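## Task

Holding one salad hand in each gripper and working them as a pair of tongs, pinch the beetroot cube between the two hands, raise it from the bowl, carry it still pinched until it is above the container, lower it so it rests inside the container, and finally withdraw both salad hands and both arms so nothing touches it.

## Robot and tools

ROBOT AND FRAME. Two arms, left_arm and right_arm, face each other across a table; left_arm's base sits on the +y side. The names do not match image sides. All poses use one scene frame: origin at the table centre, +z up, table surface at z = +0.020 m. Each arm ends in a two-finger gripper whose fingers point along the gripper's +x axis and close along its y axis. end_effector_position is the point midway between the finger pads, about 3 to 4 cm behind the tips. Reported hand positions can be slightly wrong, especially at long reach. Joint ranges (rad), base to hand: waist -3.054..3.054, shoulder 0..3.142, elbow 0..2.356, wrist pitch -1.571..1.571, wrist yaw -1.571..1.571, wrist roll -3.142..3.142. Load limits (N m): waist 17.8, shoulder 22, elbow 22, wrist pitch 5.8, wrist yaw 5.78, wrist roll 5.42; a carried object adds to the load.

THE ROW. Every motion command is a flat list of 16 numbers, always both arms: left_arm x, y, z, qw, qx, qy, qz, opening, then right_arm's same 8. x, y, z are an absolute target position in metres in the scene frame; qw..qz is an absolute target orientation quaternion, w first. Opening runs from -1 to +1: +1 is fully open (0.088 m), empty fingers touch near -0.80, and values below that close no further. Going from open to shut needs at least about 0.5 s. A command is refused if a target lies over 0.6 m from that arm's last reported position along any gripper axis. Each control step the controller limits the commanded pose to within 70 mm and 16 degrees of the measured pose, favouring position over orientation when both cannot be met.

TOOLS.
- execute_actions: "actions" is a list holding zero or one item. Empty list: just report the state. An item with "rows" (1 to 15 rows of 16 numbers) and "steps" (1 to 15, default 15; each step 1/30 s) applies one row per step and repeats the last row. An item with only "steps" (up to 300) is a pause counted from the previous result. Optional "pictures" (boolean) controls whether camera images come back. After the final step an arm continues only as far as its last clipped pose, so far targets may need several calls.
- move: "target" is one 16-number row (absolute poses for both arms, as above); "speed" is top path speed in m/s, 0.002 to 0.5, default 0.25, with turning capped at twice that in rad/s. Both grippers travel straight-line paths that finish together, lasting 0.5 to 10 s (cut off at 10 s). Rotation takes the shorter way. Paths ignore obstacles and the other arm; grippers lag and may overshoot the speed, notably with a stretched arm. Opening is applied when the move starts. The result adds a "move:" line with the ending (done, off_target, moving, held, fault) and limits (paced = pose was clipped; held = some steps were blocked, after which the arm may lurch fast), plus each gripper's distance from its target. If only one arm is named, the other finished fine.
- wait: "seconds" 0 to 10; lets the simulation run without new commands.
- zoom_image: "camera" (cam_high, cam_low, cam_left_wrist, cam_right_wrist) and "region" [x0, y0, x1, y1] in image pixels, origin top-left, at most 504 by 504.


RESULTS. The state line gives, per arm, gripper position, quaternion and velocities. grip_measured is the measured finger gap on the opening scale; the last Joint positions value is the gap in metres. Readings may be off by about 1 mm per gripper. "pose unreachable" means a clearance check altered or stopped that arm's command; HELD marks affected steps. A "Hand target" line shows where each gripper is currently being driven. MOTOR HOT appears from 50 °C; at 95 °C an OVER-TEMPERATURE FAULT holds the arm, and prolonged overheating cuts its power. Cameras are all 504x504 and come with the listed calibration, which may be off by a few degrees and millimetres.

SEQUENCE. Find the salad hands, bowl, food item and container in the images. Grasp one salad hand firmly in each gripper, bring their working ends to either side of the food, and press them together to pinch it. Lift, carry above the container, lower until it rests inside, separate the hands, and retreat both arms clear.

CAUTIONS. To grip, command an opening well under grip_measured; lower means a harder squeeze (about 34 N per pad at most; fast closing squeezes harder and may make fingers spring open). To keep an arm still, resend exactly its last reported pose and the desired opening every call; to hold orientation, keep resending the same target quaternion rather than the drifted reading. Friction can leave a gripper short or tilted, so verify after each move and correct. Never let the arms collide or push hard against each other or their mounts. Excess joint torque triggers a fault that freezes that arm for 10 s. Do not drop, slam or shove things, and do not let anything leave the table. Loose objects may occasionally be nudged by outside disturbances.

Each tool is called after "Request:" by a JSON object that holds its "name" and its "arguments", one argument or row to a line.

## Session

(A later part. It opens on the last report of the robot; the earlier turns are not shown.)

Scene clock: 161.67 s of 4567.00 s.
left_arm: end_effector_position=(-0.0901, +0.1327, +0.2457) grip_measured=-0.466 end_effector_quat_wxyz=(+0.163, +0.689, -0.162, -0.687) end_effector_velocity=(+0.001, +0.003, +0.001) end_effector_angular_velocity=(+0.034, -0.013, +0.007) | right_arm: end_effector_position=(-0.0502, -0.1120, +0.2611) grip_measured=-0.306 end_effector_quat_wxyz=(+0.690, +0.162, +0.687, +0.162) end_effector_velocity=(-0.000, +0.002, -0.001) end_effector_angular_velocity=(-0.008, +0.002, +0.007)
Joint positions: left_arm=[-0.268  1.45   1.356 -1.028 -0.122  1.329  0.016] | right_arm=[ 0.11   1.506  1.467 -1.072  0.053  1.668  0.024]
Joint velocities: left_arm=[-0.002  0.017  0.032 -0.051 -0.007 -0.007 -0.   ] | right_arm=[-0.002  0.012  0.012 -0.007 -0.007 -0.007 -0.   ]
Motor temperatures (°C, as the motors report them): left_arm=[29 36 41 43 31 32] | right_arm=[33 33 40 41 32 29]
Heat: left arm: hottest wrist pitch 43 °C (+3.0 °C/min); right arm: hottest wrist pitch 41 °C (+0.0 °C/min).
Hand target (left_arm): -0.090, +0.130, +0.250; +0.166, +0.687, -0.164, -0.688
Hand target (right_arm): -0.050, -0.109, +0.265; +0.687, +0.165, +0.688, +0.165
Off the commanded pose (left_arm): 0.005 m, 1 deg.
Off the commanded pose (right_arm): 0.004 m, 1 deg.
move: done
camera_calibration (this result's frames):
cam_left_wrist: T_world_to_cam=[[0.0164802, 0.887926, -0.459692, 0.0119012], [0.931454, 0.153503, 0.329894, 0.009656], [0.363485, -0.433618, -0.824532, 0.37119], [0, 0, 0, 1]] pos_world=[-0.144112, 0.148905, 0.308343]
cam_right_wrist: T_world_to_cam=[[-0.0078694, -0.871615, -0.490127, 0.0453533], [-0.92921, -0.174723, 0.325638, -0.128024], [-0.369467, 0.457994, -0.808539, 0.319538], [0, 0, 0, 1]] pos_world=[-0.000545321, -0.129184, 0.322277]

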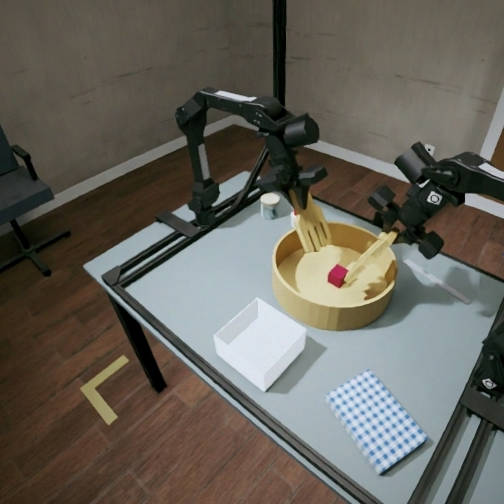

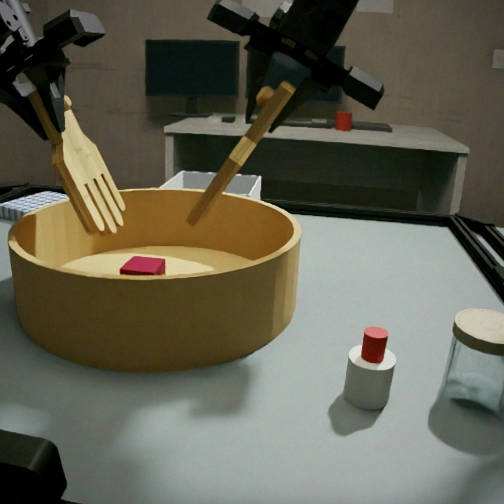

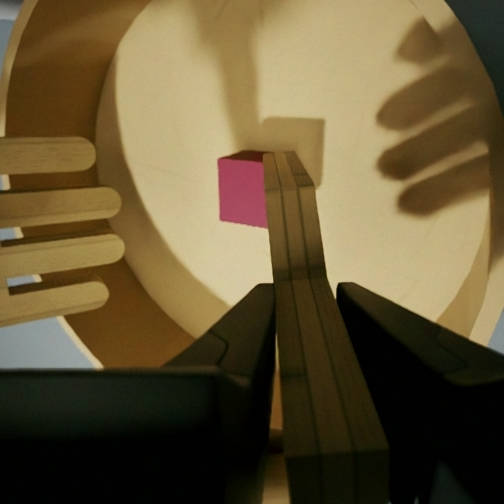

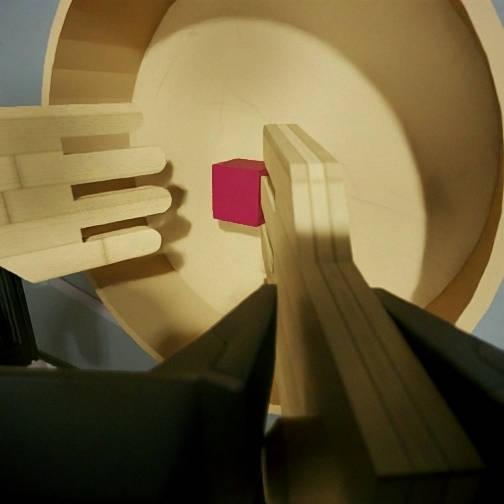

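Request:
{"name": "move", "arguments": {
  "target": [-0.09,0.135,0.25,0.147,0.692,-0.147,-0.692,-1,-0.05,-0.10,0.26,0.698,0.11,0.698,0.11,-1],
  "speed": 0.1
}}

Request:
{"name": "move", "arguments": {
  "target": [-0.09,0.135,0.18,0.147,0.692,-0.147,-0.692,-1,-0.05,-0.10,0.19,0.698,0.11,0.698,0.11,-1],
  "speed": 0.06
}}

Scene clock: 163.40 s of 4567.00 s.
left_arm: end_effector_position=(-0.0898, +0.1379, +0.2461) grip_measured=-0.472 end_effector_quat_wxyz=(+0.143, +0.694, -0.144, -0.691) end_effector_velocity=(-0.000, -0.003, +0.002) end_effector_angular_velocity=(-0.013, -0.012, -0.020) | right_arm: end_effector_position=(-0.0503, -0.1023, +0.2574) grip_measured=-0.308 end_effector_quat_wxyz=(+0.700, +0.108, +0.697, +0.109) end_effector_velocity=(-0.002, -0.002, +0.002) end_effector_angular_velocity=(-0.024, +0.016, +0.011)
Joint positions: left_arm=[-0.265  1.473  1.397 -1.099 -0.109  1.329  0.016] | right_arm=[ 0.1    1.668  1.669 -1.265  0.035  1.664  0.024]
Joint velocities: left_arm=[-0.002  0.002  0.007  0.007 -0.007  0.022 -0.   ] | right_arm=[-0.002  0.012  0.027 -0.037 -0.022 -0.007  0.   ]
Motor temperatures (°C, as the motors report them): left_arm=[29 37 41 43 31 32] | right_arm=[33 33 40 40 32 29]
Heat: left arm: hottest wrist pitch 43 °C (+4.0 °C/min); right arm: hottest elbow 40 °C (-1.0 °C/min).
Hand target (left_arm): -0.090, +0.135, +0.250; +0.147, +0.692, -0.147, -0.692
Hand target (right_arm): -0.050, -0.100, +0.260; +0.699, +0.110, +0.698, +0.110
Off the commanded pose (left_arm): 0.005 m, 1 deg.
Off the commanded pose (right_arm): 0.003 m, 0 deg.
move: done
camera_calibration (this result's frames):
cam_left_wrist: T_world_to_cam=[[0.0202564, 0.91123, -0.411399, -0.00731172], [0.931176, 0.132619, 0.339593, 0.00891637], [0.364007, -0.389964, -0.845829, 0.373], [0, 0, 0, 1]] pos_world=[-0.143929, 0.150937, 0.309458]
cam_right_wrist: T_world_to_cam=[[-0.00749508, -0.936708, -0.350032, 0.00925736], [-0.929541, -0.122517, 0.347767, -0.125598], [-0.368641, 0.327976, -0.86979, 0.314646], [0, 0, 0, 1]] pos_world=[-0.000688121, -0.109913, 0.320595]

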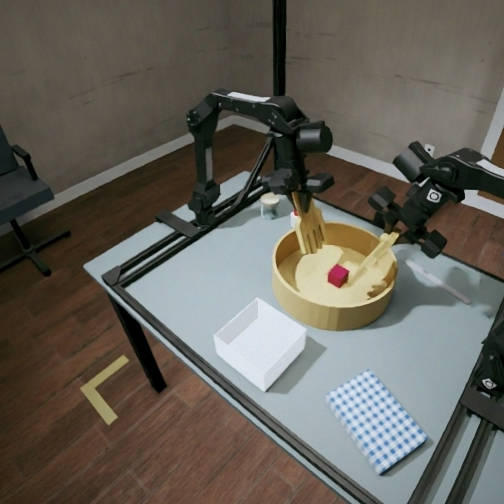

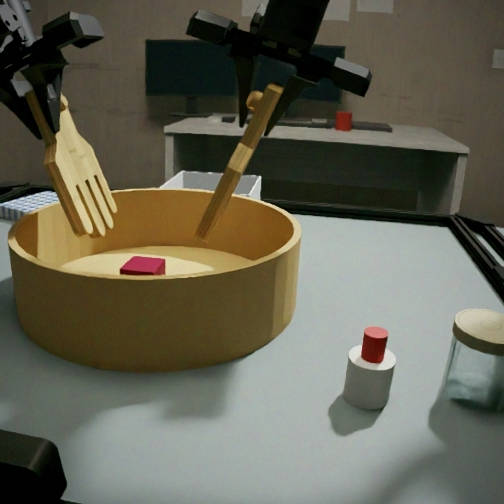

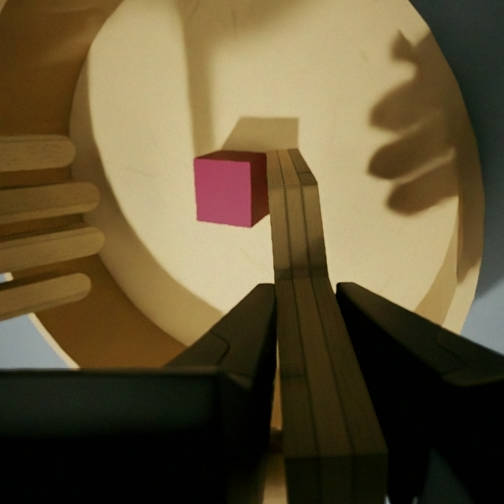

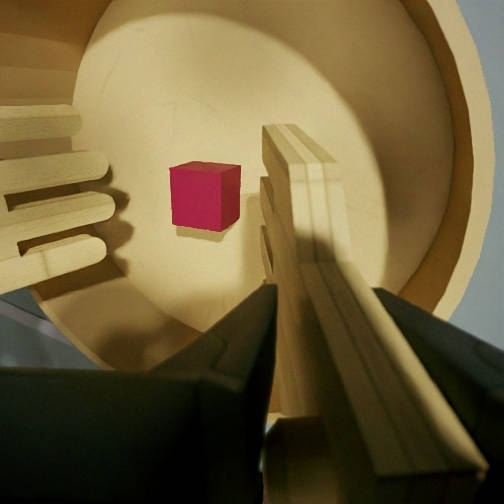

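Scene clock: 164.90 s of 4567.00 s.
left_arm: end_effector_position=(-0.0907, +0.1337, +0.1823) grip_measured=-0.475 end_effector_quat_wxyz=(+0.147, +0.692, -0.148, -0.691) end_effector_velocity=(-0.002, +0.002, -0.003) end_effector_angular_velocity=(+0.004, +0.003, -0.012) | right_arm: end_effector_position=(-0.0505, -0.1000, +0.1871) grip_measured=-0.308 end_effector_quat_wxyz=(+0.701, +0.105, +0.697, +0.106) end_effector_velocity=(+0.000, -0.002, -0.004) end_effector_angular_velocity=(-0.008, +0.004, +0.007)
Joint positions: left_arm=[-0.264  1.472  1.139 -0.831 -0.109  1.329  0.016] | right_arm=[ 0.1    1.657  1.377 -0.993  0.034  1.664  0.024]
Joint velocities: left_arm=[-0.002 -0.002 -0.012  0.007  0.007  0.007 -0.   ] | right_arm=[-0.002 -0.002 -0.017  0.007 -0.007 -0.007  0.   ]
Motor temperatures (°C, as the motors report them): left_arm=[29 37 41 43 31 32] | right_arm=[33 33 40 40 32 29]
Heat: left arm: hottest wrist pitch 43 °C (+4.0 °C/min); right arm: hottest elbow 40 °C (-1.0 °C/min).
Hand target (left_arm): -0.090, +0.136, +0.180; +0.147, +0.692, -0.147, -0.692
Hand target (right_arm): -0.050, -0.101, +0.190; +0.699, +0.110, +0.698, +0.110
Off the commanded pose (left_arm): 0.003 m, 0 deg.
Off the commanded pose (right_arm): 0.003 m, 1 deg.
move: done
camera_calibration (this result's frames):
cam_left_wrist: T_world_to_cam=[[0.0183575, 0.9068, -0.421161, -0.0274893], [0.93205, 0.136933, 0.335457, 0.0322307], [0.361863, -0.398701, -0.84267, 0.318097], [0, 0, 0, 1]] pos_world=[-0.144644, 0.14734, 0.245662]
cam_right_wrist: T_world_to_cam=[[-0.00722505, -0.939611, -0.342167, -0.014965], [-0.929692, -0.119703, 0.348344, -0.100966], [-0.368266, 0.320627, -0.872684, 0.25246], [0, 0, 0, 1]] pos_world=[-0.00100327, -0.107093, 0.250369]

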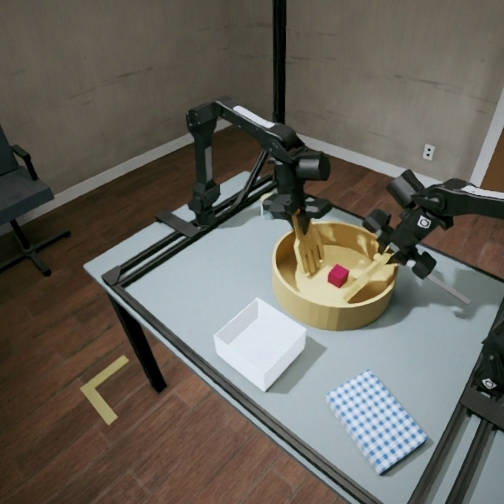

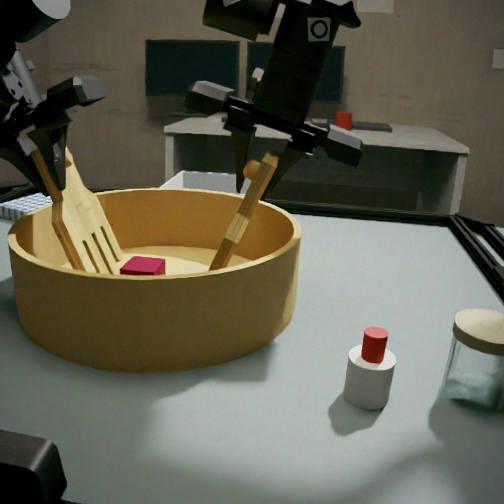

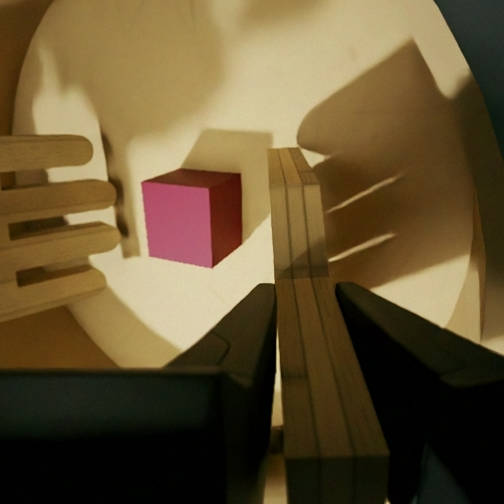

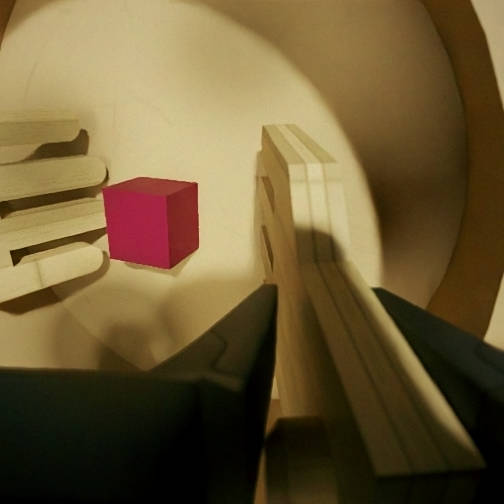

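Request:
{"name": "move", "arguments": {
  "target": [-0.09,0.108,0.186,0.147,0.692,-0.147,-0.692,-1,-0.05,-0.063,0.186,0.698,0.11,0.698,0.11,-1],
  "speed": 0.03
}}

Scene clock: 166.80 s of 4567.00 s.
left_arm: end_effector_position=(-0.0898, +0.1120, +0.1835) grip_measured=-0.478 end_effector_quat_wxyz=(+0.145, +0.693, -0.145, -0.691) end_effector_velocity=(-0.000, -0.002, -0.001) end_effector_angular_velocity=(-0.004, -0.003, +0.007) | right_arm: end_effector_position=(-0.0507, -0.0668, +0.1854) grip_measured=-0.309 end_effector_quat_wxyz=(+0.699, +0.108, +0.698, +0.109) end_effector_velocity=(+0.002, +0.001, -0.001) end_effector_angular_velocity=(-0.008, +0.004, +0.002)
Joint positions: left_arm=[-0.242  1.556  1.225 -0.839 -0.1    1.349  0.016] | right_arm=[ 0.089  1.777  1.506 -0.994  0.029  1.655  0.024]
Joint velocities: left_arm=[-0.002  0.007  0.002  0.007 -0.007 -0.007 -0.   ] | right_arm=[-0.007  0.007  0.007 -0.007 -0.007 -0.007 -0.   ]
Motor temperatures (°C, as the motors report them): left_arm=[29 37 41 43 31 32] | right_arm=[33 33 40 40 32 29]
Heat: left arm: hottest wrist pitch 43 °C (+3.0 °C/min); right arm: hottest elbow 40 °C (-1.0 °C/min).
Hand target (left_arm): -0.090, +0.108, +0.186; +0.147, +0.692, -0.147, -0.692
Hand target (right_arm): -0.050, -0.063, +0.186; +0.698, +0.110, +0.699, +0.110
Off the commanded pose (left_arm): 0.005 m, 0 deg.
Off the commanded pose (right_arm): 0.004 m, 0 deg.
move: done
camera_calibration (this result's frames):
cam_left_wrist: T_world_to_cam=[[0.0186203, 0.910214, -0.41372, -0.00909156], [0.931605, 0.134436, 0.337696, 0.0338247], [0.362994, -0.391712, -0.845457, 0.309975], [0, 0, 0, 1]] pos_world=[-0.143861, 0.125149, 0.246887]
cam_right_wrist: T_world_to_cam=[[-0.007935, -0.936782, -0.349823, 0.0172683], [-0.928438, -0.123032, 0.350524, -0.0970636], [-0.371404, 0.327571, -0.868767, 0.239795], [0, 0, 0, 1]] pos_world=[-0.000919682, -0.0743151, 0.24839]

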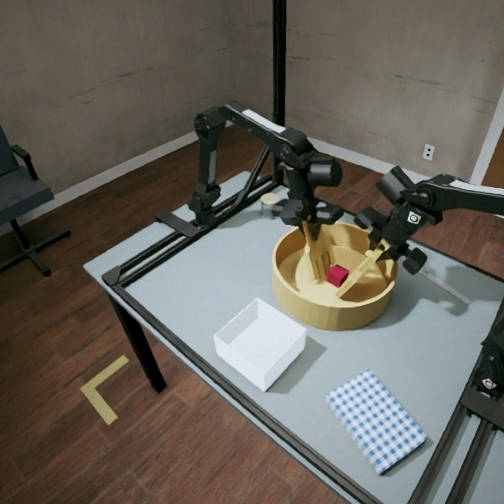

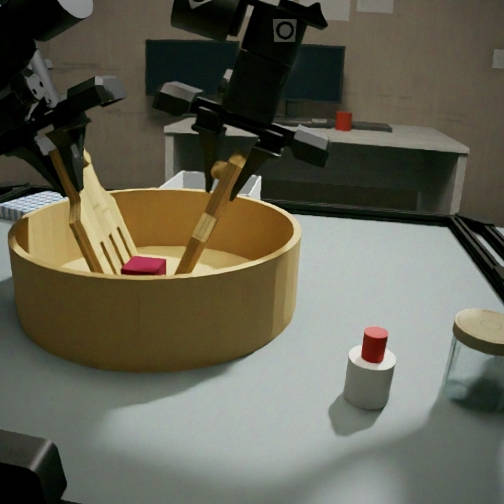

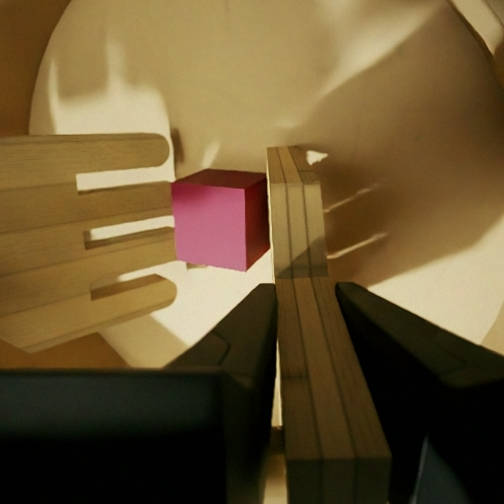

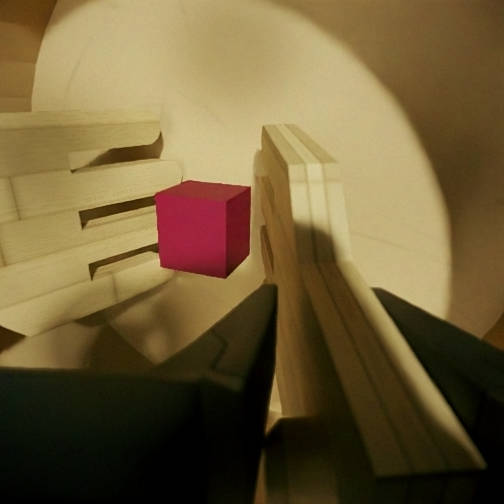

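Request:
{"name": "move", "arguments": {
  "target": [-0.09,0.092,0.19,0.147,0.692,-0.147,-0.692,-1,-0.05,-0.047,0.19,0.698,0.11,0.698,0.11,-1],
  "speed": 0.02
}}

Request:
{"name": "move", "arguments": {
  "target": [-0.09,0.085,0.24,0.147,0.692,-0.147,-0.692,-1,-0.05,-0.04,0.24,0.698,0.11,0.698,0.11,-1],
  "speed": 0.03
}}

Scene clock: 168.43 s of 4567.00 s.
left_arm: end_effector_position=(-0.0892, +0.1031, +0.1854) grip_measured=-0.482 end_effector_quat_wxyz=(+0.136, +0.697, -0.137, -0.691) end_effector_velocity=(+0.003, +0.001, +0.000) end_effector_angular_velocity=(+0.012, -0.021, +0.012) | right_arm: end_effector_position=(-0.0511, -0.0573, +0.1871) grip_measured=-0.309 end_effector_quat_wxyz=(+0.701, +0.098, +0.699, +0.101) end_effector_velocity=(-0.000, -0.001, +0.001) end_effector_angular_velocity=(-0.013, +0.004, +0.007)
Joint positions: left_arm=[-0.232  1.605  1.29  -0.879 -0.094  1.359  0.015] | right_arm=[ 0.087  1.833  1.59  -1.046  0.026  1.649  0.024]
Joint velocities: left_arm=[-0.002  0.007  0.012 -0.022 -0.022 -0.007  0.   ] | right_arm=[-0.002  0.007  0.017 -0.022 -0.007 -0.007 -0.   ]
Motor temperatures (°C, as the motors report them): left_arm=[29 37 41 43 31 32] | right_arm=[33 33 40 40 32 29]
Heat: left arm: hottest wrist pitch 43 °C (+3.0 °C/min); right arm: hottest elbow 40 °C (-1.0 °C/min).
Hand target (left_arm): -0.090, +0.092, +0.190; +0.147, +0.692, -0.147, -0.692
Hand target (right_arm): -0.050, -0.047, +0.190; +0.699, +0.110, +0.698, +0.110
Off the commanded pose (left_arm): 0.012 m, 2 deg.
Off the commanded pose (right_arm): 0.011 m, 2 deg.
move: off_target (left_arm, right_arm)
camera_calibration (this result's frames):
cam_left_wrist: T_world_to_cam=[[0.0211983, 0.919795, -0.391827, -0.0050036], [0.930228, 0.125473, 0.344867, 0.0332399], [0.366371, -0.371799, -0.852959, 0.30749], [0, 0, 0, 1]] pos_world=[-0.14347, 0.114756, 0.248852]
cam_right_wrist: T_world_to_cam=[[-0.00376906, -0.945225, -0.326398, 0.0220712], [-0.928521, -0.117873, 0.352073, -0.0969233], [-0.371262, 0.304395, -0.877216, 0.238369], [0, 0, 0, 1]] pos_world=[-0.00141466, -0.0631208, 0.25043]

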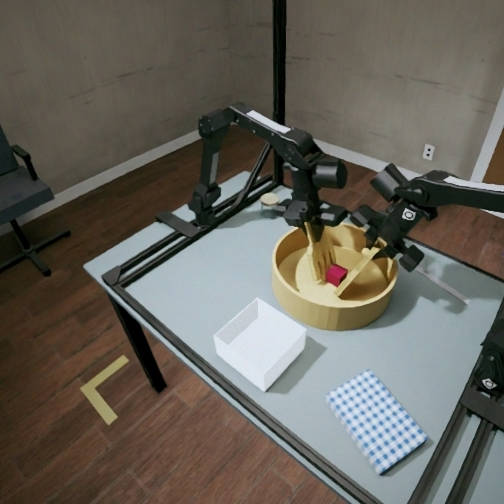

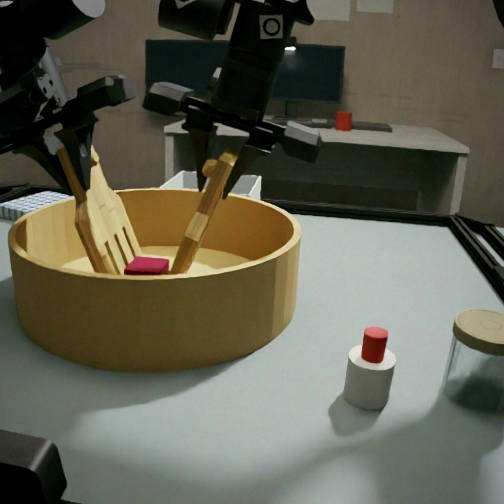

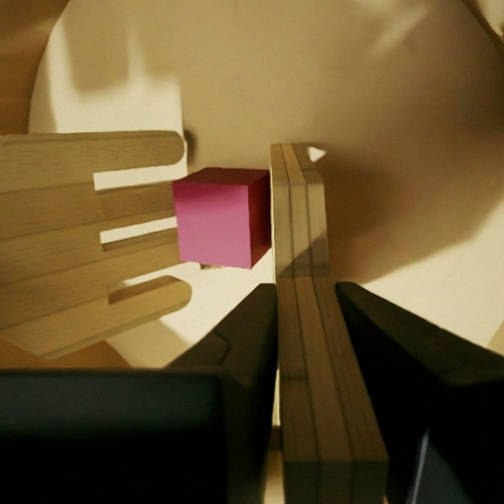

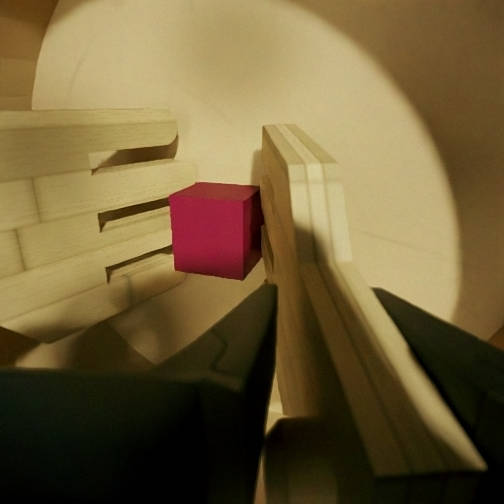

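Scene clock: 170.67 s of 4567.00 s.
left_arm: end_effector_position=(-0.0904, +0.0987, +0.2289) grip_measured=-0.484 end_effector_quat_wxyz=(+0.126, +0.697, -0.129, -0.694) end_effector_velocity=(+0.001, +0.003, +0.002) end_effector_angular_velocity=(+0.010, -0.007, +0.007) | right_arm: end_effector_position=(-0.0519, -0.0537, +0.2320) grip_measured=-0.310 end_effector_quat_wxyz=(+0.702, +0.087, +0.700, +0.094) end_effector_velocity=(+0.000, -0.002, +0.003) end_effector_angular_velocity=(-0.008, +0.005, +0.006)
Joint positions: left_arm=[-0.228  1.645  1.513 -1.087 -0.084  1.362  0.015] | right_arm=[ 0.087  1.889  1.848 -1.274  0.023  1.645  0.024]
Joint velocities: left_arm=[-0.002 -0.002  0.007 -0.022 -0.007 -0.007 -0.   ] | right_arm=[-0.002  0.002  0.017 -0.022 -0.007 -0.007 -0.   ]
Motor temperatures (°C, as the motors report them): left_arm=[29 37 42 43 31 32] | right_arm=[33 34 40 40 32 29]
Heat: left arm: hottest wrist pitch 43 °C (+3.0 °C/min); right arm: hottest elbow 40 °C (-1.0 °C/min).
Hand target (left_arm): -0.090, +0.085, +0.240; +0.147, +0.692, -0.147, -0.692
Hand target (right_arm): -0.050, -0.040, +0.240; +0.698, +0.110, +0.699, +0.110
Off the commanded pose (left_arm): 0.018 m, 3 deg.
Off the commanded pose (right_arm): 0.016 m, 3 deg.
move: off_target (left_arm, right_arm)
camera_calibration (this result's frames):
cam_left_wrist: T_world_to_cam=[[0.022744, 0.929878, -0.367164, 0.00960158], [0.931417, 0.11373, 0.345729, 0.0209827], [0.363244, -0.349846, -0.863517, 0.343331], [0, 0, 0, 1]] pos_world=[-0.144475, 0.108798, 0.292743]
cam_right_wrist: T_world_to_cam=[[0.000992286, -0.953544, -0.301254, 0.0341154], [-0.928132, -0.11302, 0.35468, -0.113349], [-0.37225, 0.279251, -0.885126, 0.276793], [0, 0, 0, 1]] pos_world=[-0.00220084, -0.0575749, 0.295477]

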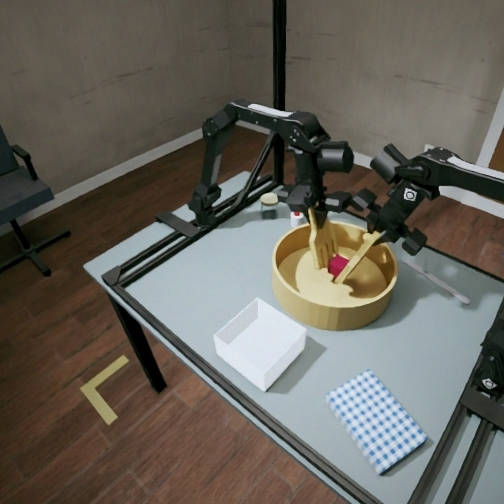

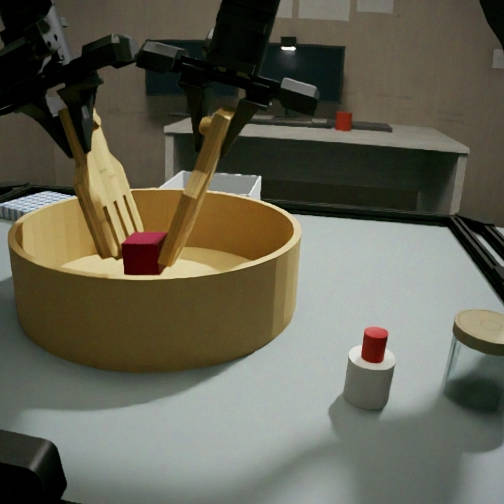

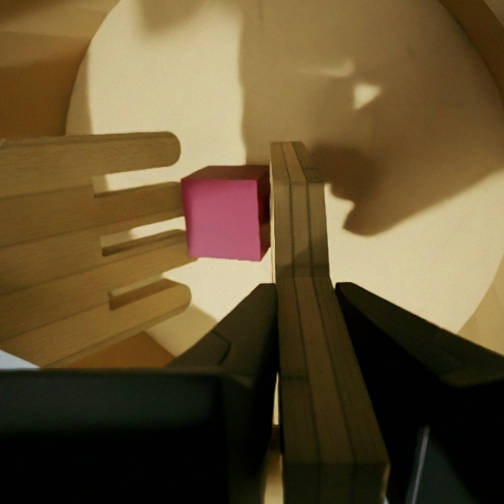

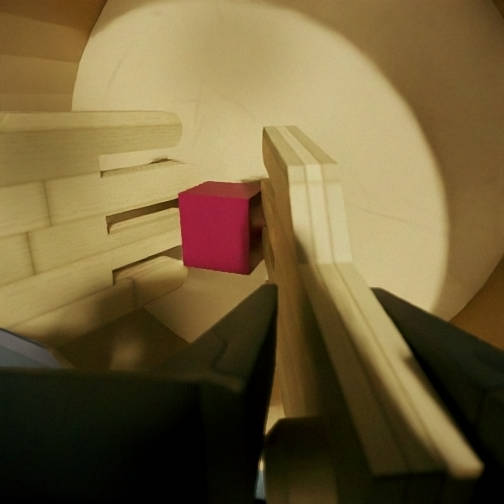

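Request:
{"name": "execute_actions", "arguments": {
  "actions": [
    {"rows":[[-0.09,0.087,0.245,0.165,0.687,-0.165,-0.687,-1,-0.05,-0.042,0.245,0.695,0.128,0.695,0.128,-1],[-0.09,0.087,0.245,0.165,0.687,-0.165,-0.687,-1,-0.05,-0.042,0.245,0.695,0.128,0.695,0.128,-1],[-0.09,0.087,0.25,0.165,0.687,-0.165,-0.687,-1,-0.05,-0.042,0.25,0.695,0.128,0.695,0.128,-1],[-0.09,0.087,0.255,0.165,0.687,-0.165,-0.687,-1,-0.05,-0.042,0.255,0.695,0.128,0.695,0.128,-1],[-0.09,0.087,0.26,0.165,0.687,-0.165,-0.687,-1,-0.05,-0.042,0.26,0.695,0.128,0.695,0.128,-1],[-0.09,0.087,0.265,0.165,0.687,-0.165,-0.687,-1,-0.05,-0.042,0.265,0.695,0.128,0.695,0.128,-1],[-0.09,0.087,0.27,0.165,0.687,-0.165,-0.687,-1,-0.05,-0.042,0.27,0.695,0.128,0.695,0.128,-1],[-0.09,0.087,0.275,0.165,0.687,-0.165,-0.687,-1,-0.05,-0.042,0.275,0.695,0.128,0.695,0.128,-1],[-0.09,0.087,0.28,0.165,0.687,-0.165,-0.687,-1,-0.05,-0.042,0.28,0.695,0.128,0.695,0.128,-1]],"steps":15}
  ]
}}

Scene clock: 172.03 s of 4567.00 s.
left_arm: end_effector_position=(-0.0906, +0.0993, +0.2568) grip_measured=-0.469 end_effector_quat_wxyz=(+0.134, +0.694, -0.136, -0.695) end_effector_velocity=(-0.002, -0.002, +0.035) end_effector_angular_velocity=(-0.047, +0.001, -0.011) | right_arm: end_effector_position=(-0.0516, -0.0547, +0.2673) grip_measured=-0.310 end_effector_quat_wxyz=(+0.699, +0.104, +0.699, +0.110) end_effector_velocity=(-0.002, -0.004, +0.037) end_effector_angular_velocity=(+0.036, +0.012, -0.002)
Joint positions: left_arm=[-0.229  1.641  1.614 -1.168 -0.084  1.36   0.016] | right_arm=[ 0.087  1.88   1.969 -1.357  0.024  1.646  0.024]
Joint velocities: left_arm=[-0.007 -0.002  0.125 -0.081 -0.007  0.007  0.   ] | right_arm=[ 0.002  0.002  0.149 -0.11  -0.007  0.007 -0.   ]
Motor temperatures (°C, as the motors report them): left_arm=[29 37 42 44 31 32] | right_arm=[33 34 40 41 32 29]
Heat: left arm: hottest wrist pitch 44 °C (+4.1 °C/min); right arm: hottest wrist pitch 41 °C (+0.0 °C/min).
Hand target (left_arm): -0.090, +0.088, +0.280; +0.165, +0.687, -0.165, -0.688
Hand target (right_arm): -0.050, -0.043, +0.280; +0.695, +0.129, +0.695, +0.128
Off the commanded pose (left_arm): 0.026 m, 5 deg.
Off the commanded pose (right_arm): 0.018 m, 4 deg.
Steps of this call (steps 1 to 26: nothing new was sent; steps 27 to 41: all 15 steps of this action). Readings (end_effector_position):
27: left_arm (-0.0906, +0.0987, +0.2297) | right_arm (-0.0519, -0.0537, +0.2324)
28: left_arm (-0.0908, +0.0981, +0.2294) | right_arm (-0.0519, -0.0537, +0.2320)
30: left_arm (-0.0909, +0.0977, +0.2291) | right_arm (-0.0519, -0.0538, +0.2317)
34: left_arm (-0.0909, +0.0985, +0.2370) | right_arm (-0.0516, -0.0542, +0.2413)
41: the state above
camera_calibration (this result's frames):
cam_left_wrist: T_world_to_cam=[[0.0195463, 0.921366, -0.388205, 0.0253175], [0.933469, 0.122261, 0.337175, 0.0129818], [0.358124, -0.368968, -0.857677, 0.367699], [0, 0, 0, 1]] pos_world=[-0.144295, 0.110755, 0.320818]
cam_right_wrist: T_world_to_cam=[[-0.00105375, -0.938415, -0.345509, 0.0563305], [-0.92688, -0.128773, 0.352577, -0.12591], [-0.375356, 0.320617, -0.869662, 0.306323], [0, 0, 0, 1]] pos_world=[-0.0016641, -0.0615648, 0.330253]

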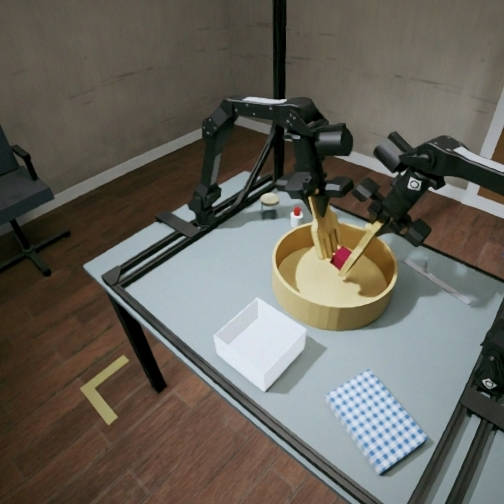

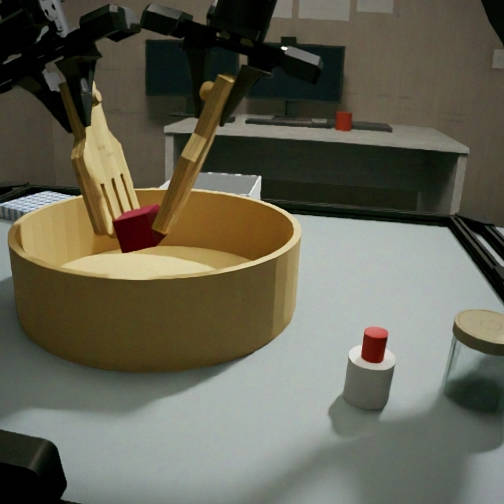

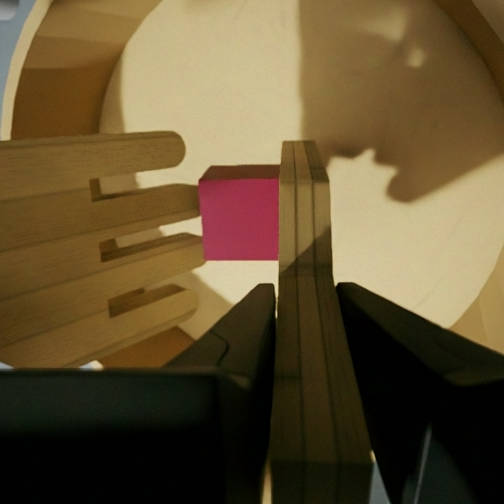

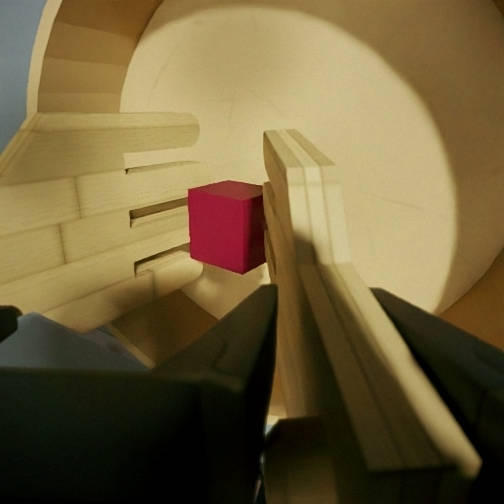

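Request:
{"name": "execute_actions", "arguments": {
  "actions": [
    {"rows":[[-0.09,0.087,0.288,0.165,0.687,-0.165,-0.687,-1,-0.05,-0.042,0.283,0.695,0.128,0.695,0.128,-1],[-0.09,0.087,0.294,0.165,0.687,-0.165,-0.687,-1,-0.05,-0.042,0.287,0.695,0.128,0.695,0.128,-1],[-0.09,0.087,0.3,0.165,0.687,-0.165,-0.687,-1,-0.05,-0.042,0.291,0.695,0.128,0.695,0.128,-1],[-0.09,0.087,0.305,0.165,0.687,-0.165,-0.687,-1,-0.05,-0.042,0.295,0.695,0.128,0.695,0.128,-1],[-0.09,0.087,0.31,0.165,0.687,-0.165,-0.687,-1,-0.05,-0.042,0.3,0.695,0.128,0.695,0.128,-1],[-0.09,0.087,0.315,0.165,0.687,-0.165,-0.687,-1,-0.05,-0.042,0.305,0.695,0.128,0.695,0.128,-1],[-0.09,0.087,0.32,0.165,0.687,-0.165,-0.687,-1,-0.05,-0.042,0.31,0.695,0.128,0.695,0.128,-1]],"steps":15}
  ]
}}

Scene clock: 173.17 s of 4567.00 s.
left_arm: end_effector_position=(-0.0906, +0.1000, +0.3051) grip_measured=-0.452 end_effector_quat_wxyz=(+0.141, +0.691, -0.143, -0.695) end_effector_velocity=(-0.002, -0.010, +0.002) end_effector_angular_velocity=(+0.053, -0.016, +0.007) | right_arm: end_effector_position=(-0.0510, -0.0552, +0.3042) grip_measured=-0.309 end_effector_quat_wxyz=(+0.698, +0.109, +0.698, +0.115) end_effector_velocity=(-0.000, +0.004, -0.001) end_effector_angular_velocity=(-0.066, -0.006, +0.021)
Joint positions: left_arm=[-0.23   1.682  1.853 -1.347 -0.084  1.36   0.017] | right_arm=[ 0.086  1.939  2.205 -1.52   0.025  1.646  0.024]
Joint velocities: left_arm=[-0.002  0.095  0.134 -0.095 -0.007 -0.007  0.   ] | right_arm=[-0.002  0.1    0.159 -0.125 -0.007 -0.022 -0.   ]
Motor temperatures (°C, as the motors report them): left_arm=[29 37 42 45 31 32] | right_arm=[33 34 40 41 32 29]
Heat: left arm: hottest wrist pitch 45 °C (+4.1 °C/min); right arm: hottest wrist pitch 41 °C (+0.0 °C/min).
Hand target (left_arm): -0.090, +0.088, +0.320; +0.165, +0.687, -0.165, -0.688
Hand target (right_arm): -0.050, -0.042, +0.310; +0.695, +0.128, +0.696, +0.128
Off the commanded pose (left_arm): 0.020 m, 4 deg.
Off the commanded pose (right_arm): 0.014 m, 3 deg.
Steps of this call (steps 1 to 19: nothing new was sent; steps 20 to 34: all 15 steps of this action). Readings (end_effector_position):
20: left_arm (-0.0907, +0.0994, +0.2627) | right_arm (-0.0514, -0.0544, +0.2718)
21: left_arm (-0.0906, +0.0997, +0.2645) | right_arm (-0.0513, -0.0539, +0.2730)
23: left_arm (-0.0907, +0.1001, +0.2710) | right_arm (-0.0511, -0.0537, +0.2771)
27: left_arm (-0.0905, +0.1007, +0.2900) | right_arm (-0.0510, -0.0551, +0.2914)
34: the state above
camera_calibration (this result's frames):
cam_left_wrist: T_world_to_cam=[[0.0184653, 0.91362, -0.406149, 0.0494991], [0.934806, 0.128325, 0.331165, -0.00205954], [0.354678, -0.385786, -0.851688, 0.408941], [0, 0, 0, 1]] pos_world=[-0.144031, 0.112805, 0.369076]
cam_right_wrist: T_world_to_cam=[[-0.00215848, -0.933007, -0.359852, 0.0732496], [-0.927085, -0.133022, 0.350454, -0.138048], [-0.374844, 0.33437, -0.86469, 0.338069], [0, 0, 0, 1]] pos_world=[-0.00110064, -0.0630612, 0.367063]

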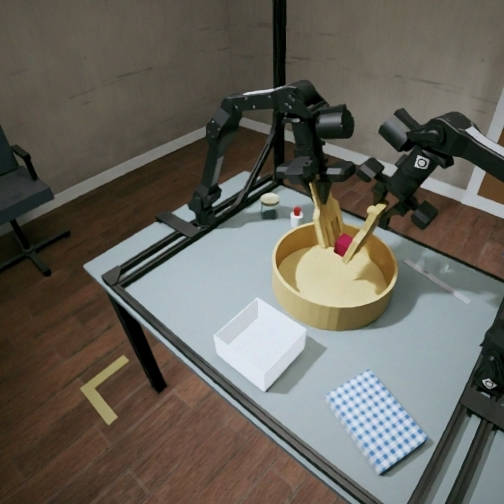

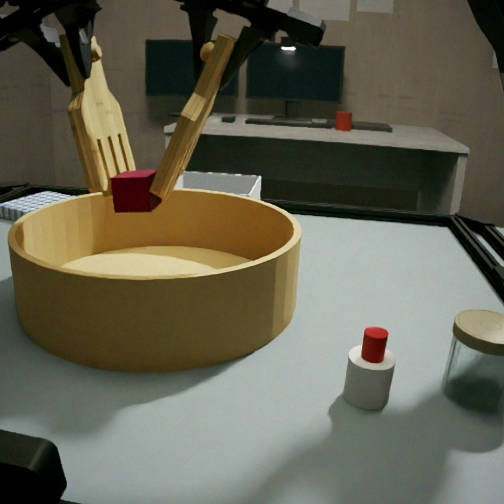

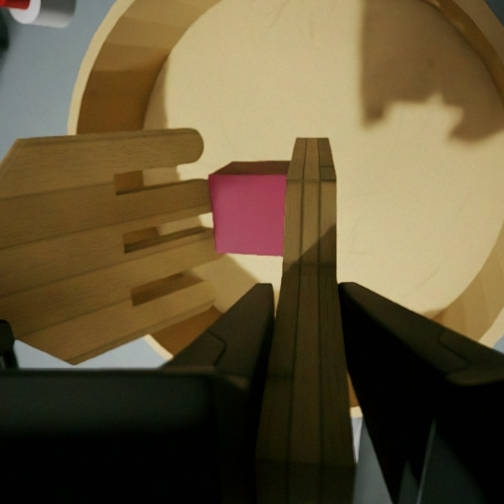

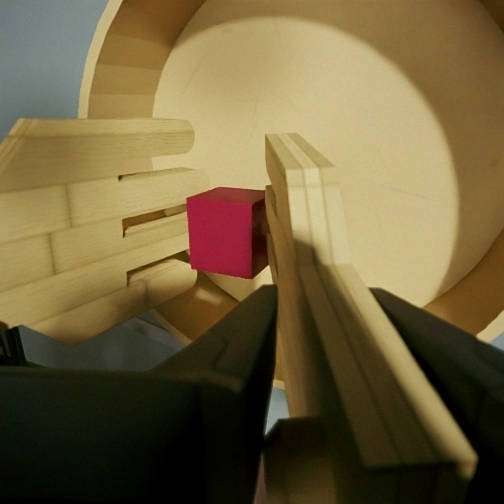

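Request:
{"name": "execute_actions", "arguments": {
  "actions": [
    {"rows":[[-0.083,0.087,0.317,0.165,0.687,-0.165,-0.687,-1,-0.043,-0.042,0.307,0.695,0.128,0.695,0.128,-1],[-0.076,0.086,0.315,0.165,0.687,-0.165,-0.687,-1,-0.036,-0.043,0.305,0.695,0.128,0.695,0.128,-1],[-0.069,0.086,0.313,0.165,0.687,-0.165,-0.687,-1,-0.029,-0.043,0.303,0.695,0.128,0.695,0.128,-1],[-0.062,0.085,0.311,0.165,0.687,-0.165,-0.687,-1,-0.022,-0.044,0.301,0.695,0.128,0.695,0.128,-1],[-0.055,0.085,0.309,0.165,0.687,-0.165,-0.687,-1,-0.015,-0.044,0.299,0.695,0.128,0.695,0.128,-1],[-0.048,0.084,0.307,0.165,0.687,-0.165,-0.687,-1,-0.008,-0.045,0.297,0.695,0.128,0.695,0.128,-1],[-0.041,0.084,0.305,0.165,0.687,-0.165,-0.687,-1,-0.001,-0.045,0.295,0.695,0.128,0.695,0.128,-1],[-0.034,0.083,0.303,0.165,0.687,-0.165,-0.687,-1,0.006,-0.046,0.293,0.695,0.128,0.695,0.128,-1],[-0.027,0.083,0.301,0.165,0.687,-0.165,-0.687,-1,0.013,-0.046,0.291,0.695,0.128,0.695,0.128,-1],[-0.02,0.082,0.3,0.165,0.687,-0.165,-0.687,-1,0.02,-0.047,0.29,0.695,0.128,0.695,0.128,-1],[-0.013,0.082,0.3,0.165,0.687,-0.165,-0.687,-1,0.027,-0.047,0.29,0.695,0.128,0.695,0.128,-1],[-0.006,0.081,0.3,0.165,0.687,-0.165,-0.687,-1,0.034,-0.048,0.29,0.695,0.128,0.695,0.128,-1],[0,0.081,0.3,0.165,0.687,-0.165,-0.687,-1,0.04,-0.048,0.29,0.695,0.128,0.695,0.128,-1]],"steps":15}
  ]
}}

Scene clock: 174.57 s of 4567.00 s.
left_arm: end_effector_position=(-0.0125, +0.0873, +0.2928) grip_measured=-0.448 end_effector_quat_wxyz=(+0.150, +0.695, -0.144, -0.688) end_effector_velocity=(+0.152, -0.007, -0.005) end_effector_angular_velocity=(-0.040, -0.027, +0.096) | right_arm: end_effector_position=(+0.0308, -0.0559, +0.2751) grip_measured=-0.306 end_effector_quat_wxyz=(+0.705, +0.101, +0.696, +0.095) end_effector_velocity=(+0.154, -0.017, -0.008) end_effector_angular_velocity=(+0.027, +0.012, -0.075)
Joint positions: left_arm=[ 0.019  1.664  1.775 -1.262 -0.004  1.582  0.017] | right_arm=[-0.134  1.924  2.068 -1.438 -0.023  1.449  0.024]
Joint velocities: left_arm=[ 0.462 -0.007 -0.046  0.081  0.125  0.344  0.   ] | right_arm=[-0.422 -0.022 -0.071  0.066 -0.11  -0.33  -0.   ]
Motor temperatures (°C, as the motors report them): left_arm=[29 38 42 46 31 32] | right_arm=[33 34 40 42 32 29]
Heat: left arm: hottest wrist pitch 46 °C (+5.0 °C/min); right arm: hottest wrist pitch 42 °C (+1.0 °C/min).
Hand target (left_arm): -0.000, +0.082, +0.300; +0.165, +0.689, -0.165, -0.686
Hand target (right_arm): +0.040, -0.050, +0.290; +0.697, +0.127, +0.694, +0.127
Off the commanded pose (left_arm): 0.016 m, 3 deg.
Off the commanded pose (right_arm): 0.019 m, 5 deg.
Steps of this call (steps 1 to 27: nothing new was sent; steps 28 to 42: all 15 steps of this action). Readings (end_effector_position):
28: left_arm (-0.0910, +0.0982, +0.3064) | right_arm (-0.0508, -0.0537, +0.3022)
29: left_arm (-0.0900, +0.0979, +0.3063) | right_arm (-0.0494, -0.0536, +0.3010)
31: left_arm (-0.0841, +0.0962, +0.3045) | right_arm (-0.0433, -0.0540, +0.2977)
35: left_arm (-0.0603, +0.0914, +0.3002) | right_arm (-0.0180, -0.0525, +0.2843)
42: the state above
camera_calibration (this result's frames):
cam_left_wrist: T_world_to_cam=[[0.0116238, 0.907404, -0.420098, 0.0592742], [0.928636, 0.146001, 0.341055, -0.0738686], [0.37081, -0.394082, -0.840951, 0.363596], [0, 0, 0, 1]] pos_world=[-0.0669169, 0.100286, 0.355861]
cam_right_wrist: T_world_to_cam=[[-0.0155533, -0.946726, -0.321666, 0.0514427], [-0.933, -0.101938, 0.345137, -0.0487727], [-0.35954, 0.305482, -0.88171, 0.346389], [0, 0, 0, 1]] pos_world=[0.079836, -0.0620854, 0.338796]

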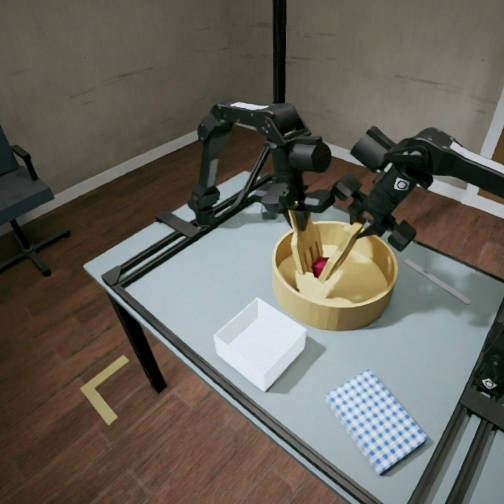

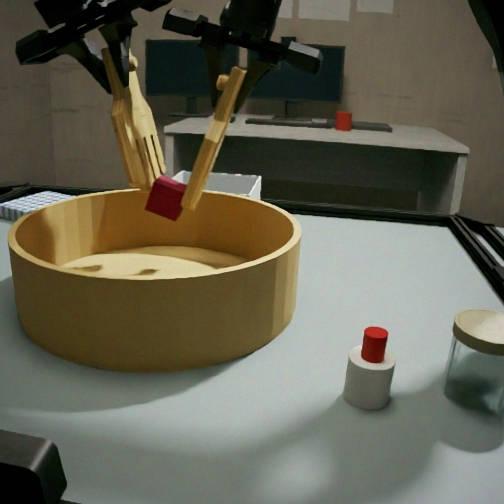

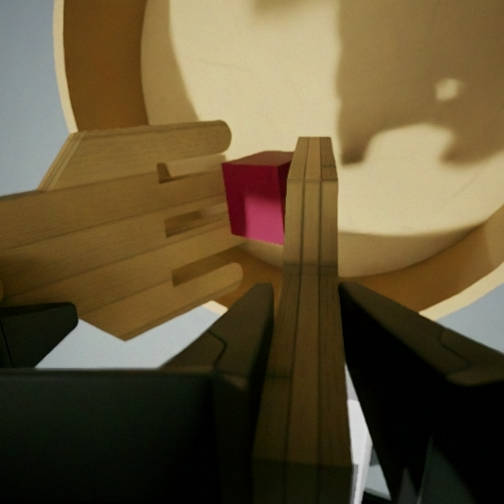

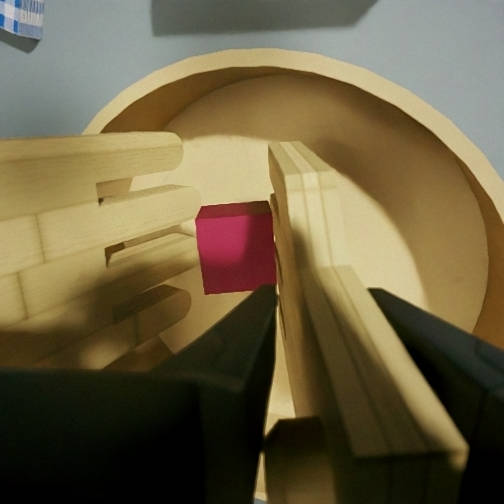

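Request:
{"name": "move", "arguments": {
  "target": [0,0.078,0.205,0.165,0.687,-0.165,-0.687,-1,0.04,-0.05,0.2,0.695,0.128,0.695,0.128,-1],
  "speed": 0.04
}}

Scene clock: 177.53 s of 4567.00 s.
left_arm: end_effector_position=(-0.0019, +0.0864, +0.1990) grip_measured=-0.451 end_effector_quat_wxyz=(+0.151, +0.689, -0.150, -0.693) end_effector_velocity=(-0.002, +0.001, -0.003) end_effector_angular_velocity=(+0.002, +0.016, +0.015) | right_arm: end_effector_position=(+0.0421, -0.0608, +0.1893) grip_measured=-0.308 end_effector_quat_wxyz=(+0.701, +0.107, +0.697, +0.104) end_effector_velocity=(-0.000, -0.002, -0.004) end_effector_angular_velocity=(-0.006, +0.006, +0.007)
Joint positions: left_arm=[ 0.061  1.605  1.329 -0.868  0.029  1.624  0.017] | right_arm=[-0.172  1.821  1.579 -1.031 -0.043  1.41   0.024]
Joint velocities: left_arm=[-0.002 -0.002 -0.012  0.007  0.007 -0.022 -0.   ] | right_arm=[-0.002 -0.002 -0.017  0.007 -0.007 -0.007 -0.   ]
Motor temperatures (°C, as the motors report them): left_arm=[29 38 42 46 31 32] | right_arm=[33 35 40 42 32 29]
Heat: left arm: hottest wrist pitch 46 °C (+5.0 °C/min); right arm: hottest wrist pitch 42 °C (+1.0 °C/min).
Hand target (left_arm): +0.000, +0.079, +0.205; +0.165, +0.688, -0.165, -0.688
Hand target (right_arm): +0.040, -0.051, +0.200; +0.695, +0.128, +0.696, +0.128
Off the commanded pose (left_arm): 0.011 m, 2 deg.
Off the commanded pose (right_arm): 0.015 m, 4 deg.
move: off_target (left_arm, right_arm)
camera_calibration (this result's frames):
cam_left_wrist: T_world_to_cam=[[0.0152347, 0.903425, -0.428475, 0.0225311], [0.934427, 0.139635, 0.327641, -0.0483241], [0.355829, -0.40537, -0.842057, 0.281629], [0, 0, 0, 1]] pos_world=[-0.0553998, 0.100557, 0.262635]
cam_right_wrist: T_world_to_cam=[[-0.0122949, -0.939294, -0.342892, 0.0237006], [-0.930521, -0.114781, 0.347788, -0.0104633], [-0.366032, 0.323344, -0.872622, 0.27599], [0, 0, 0, 1]] pos_world=[0.0915762, -0.0681787, 0.2526]

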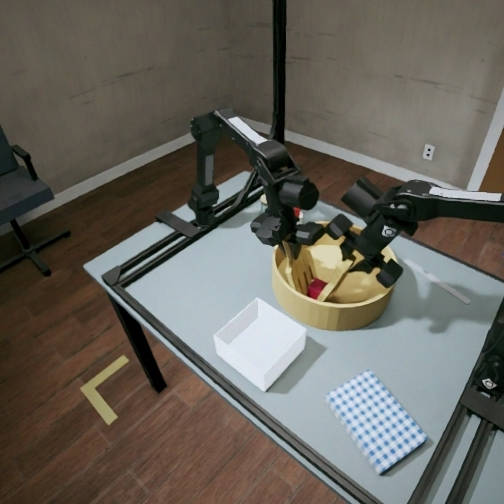

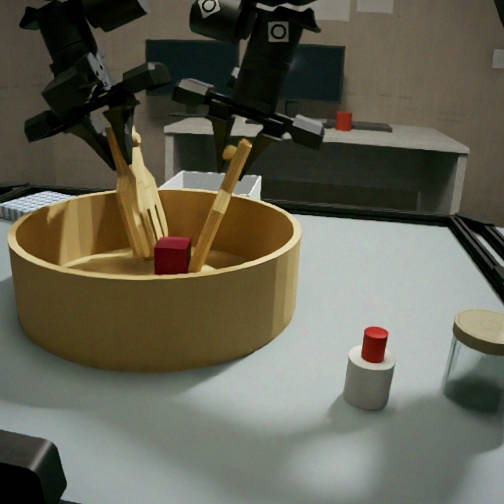

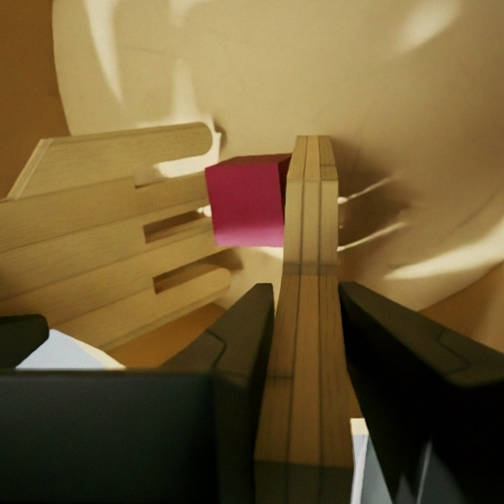

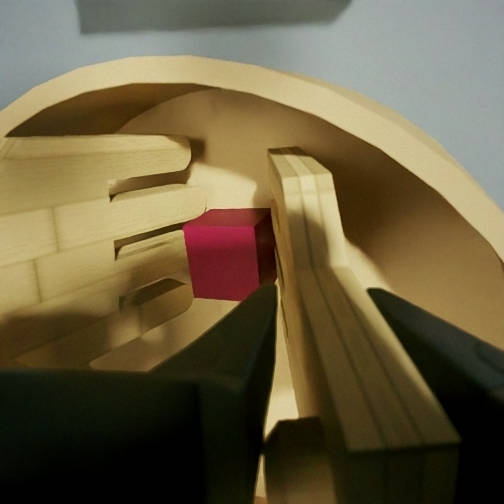

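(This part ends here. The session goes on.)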